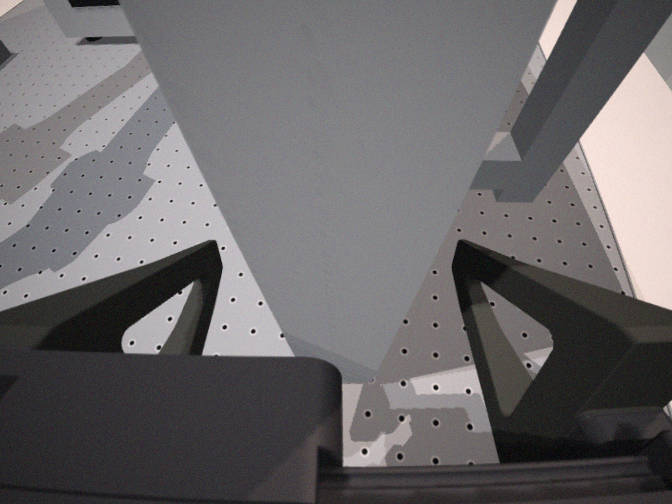

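Call:
{"op": "execute_actions", "data": {
  "actions": [
    {"rows":[[-0.155,2.05,1.62,0.1,-0.372,-0.15,0.535,0.15,0.1,0.22,-0.48,0,0,1],[-0.155,2.03,1.6,0.1,-0.372,-0.15,0.535,0.15,0.1,0.22,-0.48,0,0,1],[-0.155,2.01,1.58,0.1,-0.372,-0.15,0.535,0.15,0.1,0.22,-0.48,0,0,1],[-0.155,1.995,1.56,0.11,-0.372,-0.15,0.535,0.15,0.1,0.22,-0.48,0,0,1],[-0.155,1.98,1.54,0.115,-0.372,-0.15,0.535,0.15,0.1,0.22,-0.48,0,0,1],[-0.155,1.965,1.515,0.12,-0.372,-0.15,0.535,0.15,0.1,0.22,-0.48,0,0,1],[-0.155,1.95,1.49,0.125,-0.372,-0.15,0.535,0.15,0.1,0.22,-0.48,0,0,1],[-0.155,1.935,1.465,0.13,-0.372,-0.15,0.535,0.15,0.1,0.22,-0.48,0,0,1],[-0.155,1.92,1.44,0.14,-0.372,-0.15,0.535,0.15,0.1,0.22,-0.48,0,0,1],[-0.155,1.905,1.415,0.15,-0.372,-0.15,0.535,0.15,0.1,0.22,-0.48,0,0,1],[-0.155,1.89,1.39,0.16,-0.372,-0.15,0.535,0.15,0.1,0.22,-0.48,0,0,1],[-0.155,1.875,1.365,0.17,-0.372,-0.15,0.535,0.15,0.1,0.22,-0.48,0,0,1],[-0.155,1.86,1.34,0.18,-0.372,-0.15,0.535,0.15,0.1,0.22,-0.48,0,0,1],[-0.155,1.845,1.32,0.185,-0.372,-0.15,0.535,0.15,0.1,0.22,-0.48,0,0,1],[-0.155,1.83,1.3,0.19,-0.372,-0.15,0.535,0.15,0.1,0.22,-0.48,0,0,1]]}
  ],
  "pictures": false
}}

Call:
{"op": "execute_actions", "data": {
  "actions": [
    {"rows":[[-0.155,1.81,1.275,0.19,-0.372,-0.15,0.535,0.15,0.1,0.22,-0.48,0,0,1],[-0.155,1.79,1.25,0.195,-0.372,-0.15,0.535,0.15,0.1,0.22,-0.48,0,0,1],[-0.155,1.77,1.225,0.2,-0.372,-0.15,0.535,0.15,0.1,0.22,-0.48,0,0,1],[-0.155,1.75,1.2,0.2,-0.372,-0.15,0.535,0.15,0.1,0.22,-0.48,0,0,1],[-0.155,1.73,1.175,0.205,-0.372,-0.15,0.535,0.15,0.1,0.22,-0.48,0,0,1],[-0.155,1.71,1.15,0.21,-0.372,-0.15,0.535,0.15,0.1,0.22,-0.48,0,0,1],[-0.155,1.69,1.125,0.21,-0.372,-0.15,0.535,0.15,0.1,0.22,-0.48,0,0,1],[-0.155,1.67,1.1,0.215,-0.372,-0.15,0.535,0.15,0.1,0.22,-0.48,0,0,1],[-0.155,1.65,1.075,0.22,-0.372,-0.15,0.535,0.15,0.1,0.22,-0.48,0,0,1],[-0.155,1.63,1.05,0.22,-0.372,-0.15,0.535,0.15,0.1,0.22,-0.48,0,0,1],[-0.155,1.605,1.025,0.225,-0.372,-0.15,0.535,0.15,0.1,0.22,-0.48,0,0,1],[-0.155,1.58,1.0,0.23,-0.372,-0.15,0.535,0.15,0.1,0.22,-0.48,0,0,1],[-0.155,1.555,0.97,0.23,-0.372,-0.15,0.535,0.15,0.1,0.22,-0.48,0,0,1],[-0.155,1.53,0.94,0.235,-0.372,-0.15,0.535,0.15,0.1,0.22,-0.48,0,0,1],[-0.155,1.51,0.915,0.235,-0.372,-0.15,0.535,0.15,0.1,0.22,-0.48,0,0,1]]}
  ],
  "pictures": false
}}

Call:
{"op": "execute_actions", "data": {
  "actions": [
    {"steps":12}
  ]
}}

Scene clock: 162.27 s of 12600.00 s.
left_arm: end_effector_position=(+0.7526, +0.1274, +0.1730) grip_measured=+0.547 end_effector_quat_wxyz=(+0.562, -0.009, +0.827, +0.012) | right_arm: end_effector_position=(+0.2184, -0.2576, +0.1639) grip_measured=+1.000 end_effector_quat_wxyz=(+0.537, -0.060, +0.841, +0.044)
Joint positions: left_arm=[-0.159  1.895  1.337  0.151 -0.37  -0.145  0.073] | right_arm=[ 0.156  0.11   0.183 -0.507 -0.     0.01   0.094]
Joint velocities: left_arm=[-0.005 -0.484 -0.613  0.212 -0.037 -0.051 -0.   ] | right_arm=[ 0.005 -0.005 -0.022  0.002 -0.022 -0.037  0.   ]
Steps of this call (steps 1 to 15: the robot went on to your last target; steps 16 to 90: nothing new was sent; then 11.03 s passed at rest; steps 91 to 105: all 15 steps of this action). Readings (joint positions):
91: left_arm=[-0.159 2.117 1.633 0.103 -0.370 -0.145] | right_arm=[0.156 0.110 0.183 -0.507 -0.000 0.010]
92: left_arm=[-0.159 2.113 1.625 0.103 -0.370 -0.145] | right_arm=[0.156 0.110 0.183 -0.507 -0.000 0.010]
94: left_arm=[-0.159 2.092 1.593 0.103 -0.370 -0.145] | right_arm=[0.156 0.110 0.183 -0.507 -0.000 0.010]
98: left_arm=[-0.159 2.024 1.503 0.103 -0.370 -0.145] | right_arm=[0.156 0.110 0.183 -0.507 -0.000 0.010]
105: the state above

Scene clock: 162.77 s of 12600.00 s.
left_arm: end_effector_position=(+0.6344, +0.1730, +0.1857) grip_measured=+0.547 end_effector_quat_wxyz=(+0.554, -0.007, +0.832, +0.015) | right_arm: end_effector_position=(+0.2184, -0.2576, +0.1639) grip_measured=+1.000 end_effector_quat_wxyz=(+0.537, -0.060, +0.841, +0.044)
Joint positions: left_arm=[-0.159  1.591  0.961  0.204 -0.37  -0.145  0.073] | right_arm=[ 0.156  0.11   0.183 -0.507 -0.     0.01   0.094]
Joint velocities: left_arm=[-0.015 -0.777 -0.75   0.076  0.022 -0.037 -0.001] | right_arm=[-0.024 -0.005  0.007 -0.012  0.007  0.007  0.   ]
Steps of this call (steps 1 to 15: all 15 steps of this action). Readings (joint positions):
1: left_arm=[-0.159 1.878 1.316 0.157 -0.370 -0.145] | right_arm=[0.156 0.110 0.183 -0.507 -0.000 0.010]
2: left_arm=[-0.159 1.862 1.293 0.161 -0.370 -0.145] | right_arm=[0.156 0.110 0.183 -0.507 -0.000 0.010]
4: left_arm=[-0.159 1.826 1.245 0.169 -0.370 -0.145] | right_arm=[0.156 0.110 0.183 -0.507 -0.000 0.010]
8: left_arm=[-0.159 1.749 1.142 0.181 -0.370 -0.145] | right_arm=[0.156 0.110 0.183 -0.507 -0.000 0.010]
15: the state above

Scene clock: 163.17 s of 12600.00 s.
left_arm: end_effector_position=(+0.6153, +0.1803, +0.2003) grip_measured=+0.547 end_effector_quat_wxyz=(+0.564, -0.010, +0.826, +0.011) | right_arm: end_effector_position=(+0.2184, -0.2576, +0.1639) grip_measured=+1.000 end_effector_quat_wxyz=(+0.537, -0.060, +0.841, +0.044)
Joint positions: left_arm=[-0.159  1.522  0.908  0.212 -0.37  -0.145  0.073] | right_arm=[ 0.156  0.11   0.183 -0.507 -0.     0.01   0.094]
Joint velocities: left_arm=[-0.015 -0.015 -0.002 -0.007 -0.022 -0.007  0.   ] | right_arm=[-0.005  0.005  0.007 -0.007 -0.051 -0.066  0.   ]
Steps of this call (steps 1 to 12: the robot went on to your last target). Readings (joint positions):
1: left_arm=[-0.159 1.566 0.937 0.205 -0.370 -0.145] | right_arm=[0.156 0.110 0.183 -0.507 -0.000 0.010]
2: left_arm=[-0.159 1.546 0.920 0.205 -0.370 -0.145] | right_arm=[0.156 0.110 0.183 -0.507 -0.000 0.010]
4: left_arm=[-0.159 1.525 0.908 0.205 -0.370 -0.145] | right_arm=[0.156 0.110 0.183 -0.507 -0.000 0.010]
8: left_arm=[-0.159 1.522 0.908 0.212 -0.370 -0.145] | right_arm=[0.156 0.110 0.183 -0.507 -0.000 0.010]
12: the state above
camera_calibration (this result's frames):
cam_left_wrist: T_world_to_cam=[[0.0262141, -0.999288, -0.0271478, 0.17123], [-0.836294, -0.00704436, -0.548236, 0.631098], [0.547654, 0.0370751, -0.835883, -0.0543369], [0, 0, 0, 1]] pos_world=[0.553053, 0.177568, 0.30522]
cam_right_wrist: T_world_to_cam=[[0.149045, -0.988552, -0.0234517, -0.283782], [-0.864974, -0.118847, -0.48754, 0.241155], [0.479171, 0.0929506, -0.872786, 0.183094], [0, 0, 0, 1]] pos_world=[0.163155, -0.268892, 0.270719]

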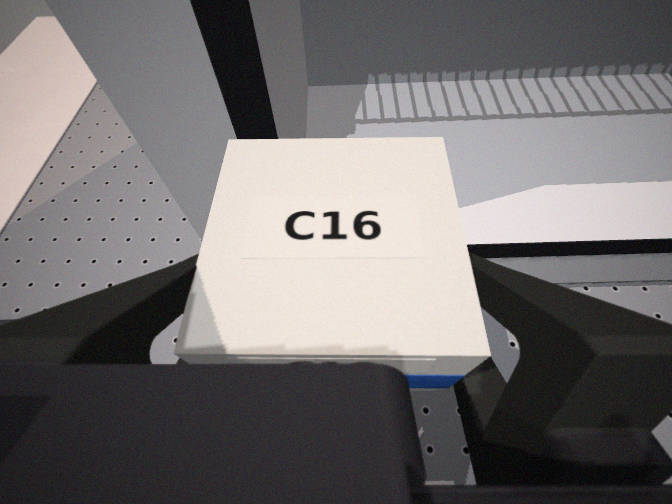

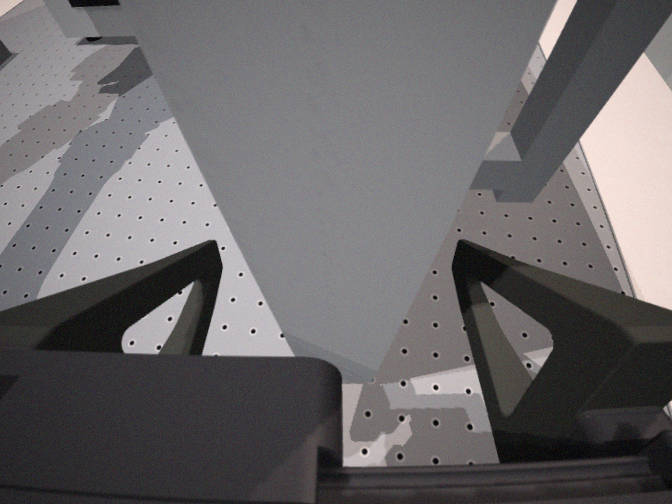

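Call:
{"op": "execute_actions", "data": {
  "actions": [
    {"rows":[[-0.155,1.5,0.88,0.24,-0.372,-0.15,0.535,0.15,0.1,0.22,-0.48,0,0,1],[-0.155,1.49,0.85,0.26,-0.372,-0.15,0.535,0.15,0.1,0.22,-0.48,0,0,1],[-0.155,1.48,0.82,0.28,-0.372,-0.15,0.535,0.15,0.1,0.22,-0.48,0,0,1],[-0.155,1.47,0.79,0.3,-0.372,-0.15,0.535,0.15,0.1,0.22,-0.48,0,0,1],[-0.155,1.455,0.76,0.32,-0.372,-0.15,0.535,0.15,0.1,0.22,-0.48,0,0,1],[-0.155,1.44,0.73,0.345,-0.372,-0.15,0.535,0.15,0.1,0.22,-0.48,0,0,1],[-0.155,1.425,0.705,0.37,-0.372,-0.15,0.535,0.15,0.1,0.22,-0.48,0,0,1],[-0.155,1.425,0.705,0.37,-0.372,-0.15,0.535,0.15,0.1,0.22,-0.48,0,0,1],[-0.13,1.425,0.705,0.37,-0.35,-0.14,0.535,0.15,0.1,0.22,-0.48,0,0,1],[-0.1,1.425,0.705,0.37,-0.32,-0.13,0.535,0.15,0.1,0.22,-0.48,0,0,1],[-0.07,1.425,0.705,0.37,-0.29,-0.115,0.535,0.15,0.1,0.22,-0.48,0,0,1],[-0.04,1.425,0.705,0.37,-0.26,-0.1,0.535,0.15,0.1,0.22,-0.48,0,0,1],[-0.01,1.425,0.705,0.37,-0.23,-0.09,0.535,0.15,0.1,0.22,-0.48,0,0,1],[0.025,1.425,0.705,0.37,-0.195,-0.075,0.535,0.15,0.1,0.22,-0.48,0,0,1],[0.06,1.425,0.705,0.37,-0.16,-0.06,0.535,0.15,0.1,0.22,-0.48,0,0,1]]}
  ],
  "pictures": false
}}

Call:
{"op": "execute_actions", "data": {
  "actions": [
    {"rows":[[0.095,1.425,0.705,0.37,-0.125,-0.045,0.535,0.15,0.1,0.22,-0.48,0,0,1],[0.13,1.425,0.705,0.37,-0.09,-0.03,0.535,0.15,0.1,0.22,-0.48,0,0,1],[0.165,1.425,0.705,0.37,-0.055,-0.015,0.535,0.15,0.1,0.22,-0.48,0,0,1],[0.2,1.425,0.705,0.37,-0.02,0,0.535,0.15,0.1,0.22,-0.48,0,0,1],[0.235,1.425,0.705,0.37,0.015,0.015,0.535,0.15,0.1,0.22,-0.48,0,0,1],[0.27,1.425,0.705,0.37,0.05,0.03,0.535,0.15,0.1,0.22,-0.48,0,0,1],[0.305,1.425,0.705,0.37,0.085,0.045,0.535,0.15,0.1,0.22,-0.48,0,0,1],[0.34,1.425,0.705,0.37,0.12,0.06,0.535,0.15,0.1,0.22,-0.48,0,0,1],[0.375,1.425,0.705,0.37,0.155,0.075,0.535,0.15,0.1,0.22,-0.48,0,0,1],[0.41,1.425,0.705,0.37,0.19,0.09,0.535,0.15,0.1,0.22,-0.48,0,0,1],[0.44,1.425,0.705,0.37,0.22,0.105,0.535,0.15,0.1,0.22,-0.48,0,0,1],[0.46,1.425,0.705,0.37,0.24,0.115,0.535,0.15,0.1,0.22,-0.48,0,0,1],[0.473,1.425,0.705,0.37,0.25,0.12,0.535,0.15,0.1,0.22,-0.48,0,0,1]]}
  ],
  "pictures": false
}}

Call:
{"op": "execute_actions", "data": {
  "actions": [
    {"steps":12}
  ]
}}

Scene clock: 173.60 s of 12600.00 s.
left_arm: end_effector_position=(+0.5670, +0.2410, +0.1452) grip_measured=+0.547 end_effector_quat_wxyz=(+0.542, +0.001, +0.840, -0.016) | right_arm: end_effector_position=(+0.2184, -0.2576, +0.1639) grip_measured=+1.000 end_effector_quat_wxyz=(+0.537, -0.060, +0.841, +0.044)
Joint positions: left_arm=[-0.03   1.459  0.685  0.341 -0.19  -0.115  0.073] | right_arm=[ 0.156  0.11   0.183 -0.507 -0.     0.01   0.094]
Joint velocities: left_arm=[ 1.109 -0.015  0.002  0.042  0.916  0.315 -0.   ] | right_arm=[-0.005 -0.005 -0.017 -0.007  0.066  0.022  0.   ]
Steps of this call (steps 1 to 30: the robot went on to your last target; steps 31 to 90: nothing new was sent; then 6.93 s passed at rest; steps 91 to 105: all 15 steps of this action). Readings (joint positions):
91: left_arm=[-0.159 1.522 0.905 0.214 -0.370 -0.145] | right_arm=[0.156 0.110 0.183 -0.507 -0.000 0.010]
92: left_arm=[-0.159 1.521 0.897 0.221 -0.370 -0.145] | right_arm=[0.156 0.110 0.183 -0.507 -0.000 0.010]
94: left_arm=[-0.159 1.512 0.857 0.251 -0.370 -0.145] | right_arm=[0.156 0.110 0.183 -0.507 -0.000 0.010]
98: left_arm=[-0.159 1.476 0.728 0.316 -0.370 -0.145] | right_arm=[0.156 0.110 0.183 -0.507 -0.000 0.010]
105: the state above

Scene clock: 174.10 s of 12600.00 s.
left_arm: end_effector_position=(+0.5651, +0.4417, +0.1479) grip_measured=+0.547 end_effector_quat_wxyz=(+0.546, -0.019, +0.837, -0.008) | right_arm: end_effector_position=(+0.2184, -0.2576, +0.1639) grip_measured=+1.000 end_effector_quat_wxyz=(+0.537, -0.060, +0.841, +0.044)
Joint positions: left_arm=[0.478 1.457 0.685 0.344 0.239 0.07  0.073] | right_arm=[ 0.156  0.11   0.183 -0.507 -0.     0.01   0.094]
Joint velocities: left_arm=[ 0.366 -0.015 -0.012 -0.002 -0.007  0.183 -0.001] | right_arm=[ 0.015  0.005  0.007 -0.002 -0.066  0.051  0.   ]
Steps of this call (steps 1 to 15: all 15 steps of this action). Readings (joint positions):
1: left_arm=[0.008 1.458 0.685 0.342 -0.156 -0.105] | right_arm=[0.156 0.110 0.183 -0.507 -0.000 0.010]
2: left_arm=[0.049 1.457 0.685 0.343 -0.122 -0.094] | right_arm=[0.156 0.110 0.183 -0.507 -0.000 0.010]
4: left_arm=[0.131 1.457 0.685 0.344 -0.054 -0.070] | right_arm=[0.156 0.110 0.183 -0.507 -0.000 0.010]
8: left_arm=[0.279 1.457 0.685 0.344 0.084 -0.016] | right_arm=[0.156 0.110 0.183 -0.507 -0.000 0.010]
15: the state above

Scene clock: 174.50 s of 12600.00 s.
left_arm: end_effector_position=(+0.5647, +0.4428, +0.1480) grip_measured=+0.547 end_effector_quat_wxyz=(+0.547, -0.006, +0.837, -0.001) | right_arm: end_effector_position=(+0.2184, -0.2576, +0.1639) grip_measured=+1.000 end_effector_quat_wxyz=(+0.537, -0.060, +0.841, +0.044)
Joint positions: left_arm=[0.482 1.457 0.685 0.344 0.245 0.101 0.073] | right_arm=[ 0.156  0.11   0.183 -0.507 -0.     0.01   0.094]
Joint velocities: left_arm=[ 0.005  0.005 -0.007 -0.002 -0.007  0.037 -0.   ] | right_arm=[ 0.005  0.015  0.012 -0.022 -0.022 -0.051  0.   ]
Steps of this call (steps 1 to 12: the robot went on to your last target). Readings (joint positions):
1: left_arm=[0.486 1.457 0.685 0.344 0.239 0.076] | right_arm=[0.156 0.110 0.183 -0.507 -0.000 0.010]
2: left_arm=[0.489 1.457 0.685 0.344 0.240 0.081] | right_arm=[0.156 0.110 0.183 -0.507 -0.000 0.010]
4: left_arm=[0.486 1.457 0.685 0.344 0.244 0.089] | right_arm=[0.156 0.110 0.183 -0.507 -0.000 0.010]
8: left_arm=[0.482 1.457 0.685 0.344 0.245 0.098] | right_arm=[0.156 0.110 0.183 -0.507 -0.000 0.010]
12: the state above
camera_calibration (this result's frames):
cam_left_wrist: T_world_to_cam=[[0.00502032, -0.999922, -0.0114679, 0.443374], [-0.857955, 0.00158424, -0.513722, 0.565349], [0.5137, 0.012418, -0.85788, -0.0466979], [0, 0, 0, 1]] pos_world=[0.506807, 0.443024, 0.255456]
cam_right_wrist: T_world_to_cam=[[0.149045, -0.988552, -0.0234517, -0.283782], [-0.864974, -0.118847, -0.48754, 0.241155], [0.479171, 0.0929506, -0.872786, 0.183094], [0, 0, 0, 1]] pos_world=[0.163155, -0.268892, 0.270719]

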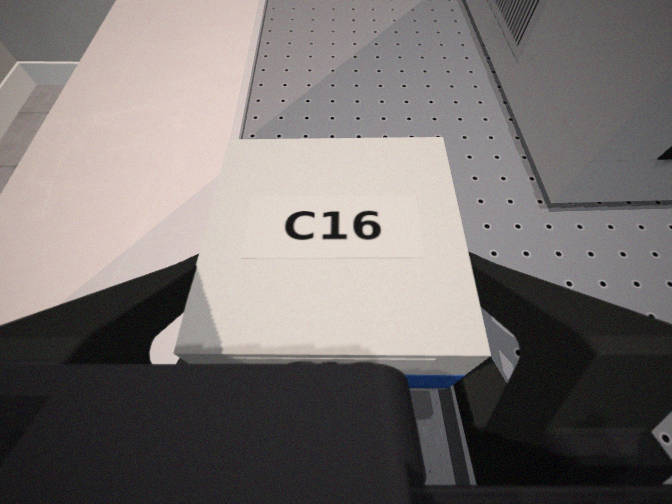

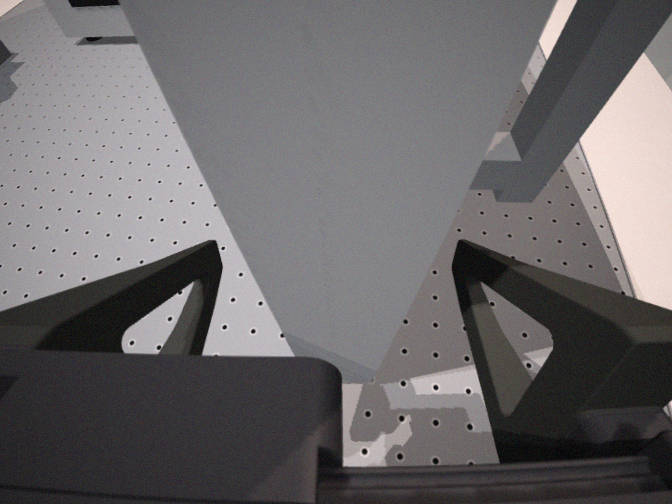

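Call:
{"op": "execute_actions", "data": {
  "actions": [
    {"rows":[[0.475,1.48,0.68,0.42,0.25,0.105,0.535,0.15,0.1,0.22,-0.48,0,0,1],[0.475,1.5,0.68,0.445,0.25,0.105,0.535,0.15,0.1,0.22,-0.48,0,0,1],[0.475,1.52,0.675,0.47,0.25,0.105,0.535,0.15,0.1,0.22,-0.48,0,0,1],[0.475,1.54,0.67,0.495,0.25,0.105,0.535,0.15,0.1,0.22,-0.48,0,0,1],[0.475,1.56,0.67,0.52,0.25,0.105,0.535,0.15,0.1,0.22,-0.48,0,0,1],[0.475,1.58,0.665,0.545,0.25,0.105,0.535,0.15,0.1,0.22,-0.48,0,0,1],[0.475,1.6,0.66,0.57,0.25,0.105,0.535,0.15,0.1,0.22,-0.48,0,0,1],[0.475,1.62,0.66,0.595,0.25,0.105,0.535,0.15,0.1,0.22,-0.48,0,0,1],[0.475,1.64,0.655,0.62,0.25,0.105,0.535,0.15,0.1,0.22,-0.48,0,0,1],[0.475,1.66,0.65,0.645,0.25,0.105,0.535,0.15,0.1,0.22,-0.48,0,0,1],[0.475,1.68,0.65,0.67,0.25,0.105,0.535,0.15,0.1,0.22,-0.48,0,0,1],[0.475,1.695,0.645,0.7,0.25,0.105,0.535,0.15,0.1,0.22,-0.48,0,0,1]]}
  ],
  "pictures": false
}}

Call:
{"op": "execute_actions", "data": {
  "actions": [
    {"steps":10}
  ]
}}

Scene clock: 182.10 s of 12600.00 s.
left_arm: end_effector_position=(+0.5722, +0.4449, +0.0679) grip_measured=+0.547 end_effector_quat_wxyz=(+0.555, -0.003, +0.832, +0.002) | right_arm: end_effector_position=(+0.2184, -0.2576, +0.1639) grip_measured=+1.000 end_effector_quat_wxyz=(+0.537, -0.060, +0.841, +0.044)
Joint positions: left_arm=[0.482 1.704 0.642 0.655 0.245 0.104 0.073] | right_arm=[ 0.156  0.11   0.183 -0.507 -0.     0.01   0.094]
Joint velocities: left_arm=[-0.005  0.249 -0.11   0.1    0.037 -0.051 -0.001] | right_arm=[-0.015 -0.005  0.012 -0.002  0.037  0.022  0.   ]
Steps of this call (steps 1 to 30: the robot went on to your last target; steps 31 to 90: nothing new was sent; then 4.10 s passed at rest; steps 91 to 105: all 15 steps of this action). Readings (joint positions):
91: left_arm=[0.482 1.458 0.684 0.352 0.245 0.104] | right_arm=[0.156 0.110 0.183 -0.507 -0.000 0.010]
92: left_arm=[0.482 1.462 0.682 0.372 0.245 0.104] | right_arm=[0.156 0.110 0.183 -0.507 -0.000 0.010]
94: left_arm=[0.482 1.482 0.681 0.422 0.245 0.104] | right_arm=[0.156 0.110 0.183 -0.507 -0.000 0.010]
98: left_arm=[0.482 1.560 0.675 0.525 0.245 0.104] | right_arm=[0.156 0.110 0.183 -0.507 -0.000 0.010]
105: the state above

Scene clock: 182.43 s of 12600.00 s.
left_arm: end_effector_position=(+0.5712, +0.4447, +0.0662) grip_measured=+0.547 end_effector_quat_wxyz=(+0.557, -0.003, +0.830, +0.002) | right_arm: end_effector_position=(+0.2184, -0.2576, +0.1639) grip_measured=+1.000 end_effector_quat_wxyz=(+0.537, -0.060, +0.841, +0.044)
Joint positions: left_arm=[0.482 1.711 0.637 0.672 0.245 0.104 0.073] | right_arm=[ 0.156  0.11   0.183 -0.507 -0.     0.01   0.094]
Joint velocities: left_arm=[-0.015 -0.024  0.002  0.002  0.051  0.007 -0.   ] | right_arm=[-0.005 -0.015 -0.002  0.007 -0.022  0.051  0.   ]
Steps of this call (steps 1 to 10: the robot went on to your last target). Readings (joint positions):
1: left_arm=[0.482 1.709 0.640 0.658 0.245 0.104] | right_arm=[0.156 0.110 0.183 -0.507 -0.000 0.010]
2: left_arm=[0.482 1.711 0.638 0.659 0.245 0.104] | right_arm=[0.156 0.110 0.183 -0.507 -0.000 0.010]
4: left_arm=[0.482 1.711 0.637 0.666 0.245 0.104] | right_arm=[0.156 0.110 0.183 -0.507 -0.000 0.010]
8: left_arm=[0.482 1.711 0.637 0.672 0.245 0.104] | right_arm=[0.156 0.110 0.183 -0.507 -0.000 0.010]
10: the state above
camera_calibration (this result's frames):
cam_left_wrist: T_world_to_cam=[[0.00453902, -0.999777, -0.0206471, 0.445043], [-0.844465, 0.00722638, -0.535561, 0.520141], [0.535591, 0.0198667, -0.844244, -0.136957], [0, 0, 0, 1]] pos_world=[0.510574, 0.443906, 0.172131]
cam_right_wrist: T_world_to_cam=[[0.149045, -0.988552, -0.0234517, -0.283782], [-0.864974, -0.118847, -0.48754, 0.241155], [0.479171, 0.0929506, -0.872786, 0.183094], [0, 0, 0, 1]] pos_world=[0.163155, -0.268892, 0.270719]

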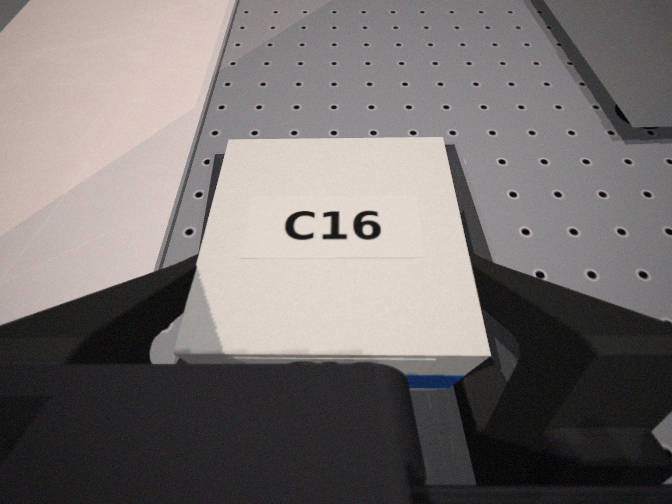

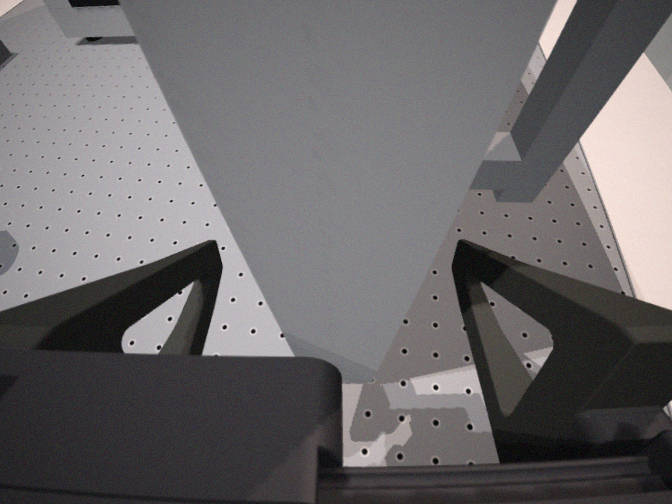

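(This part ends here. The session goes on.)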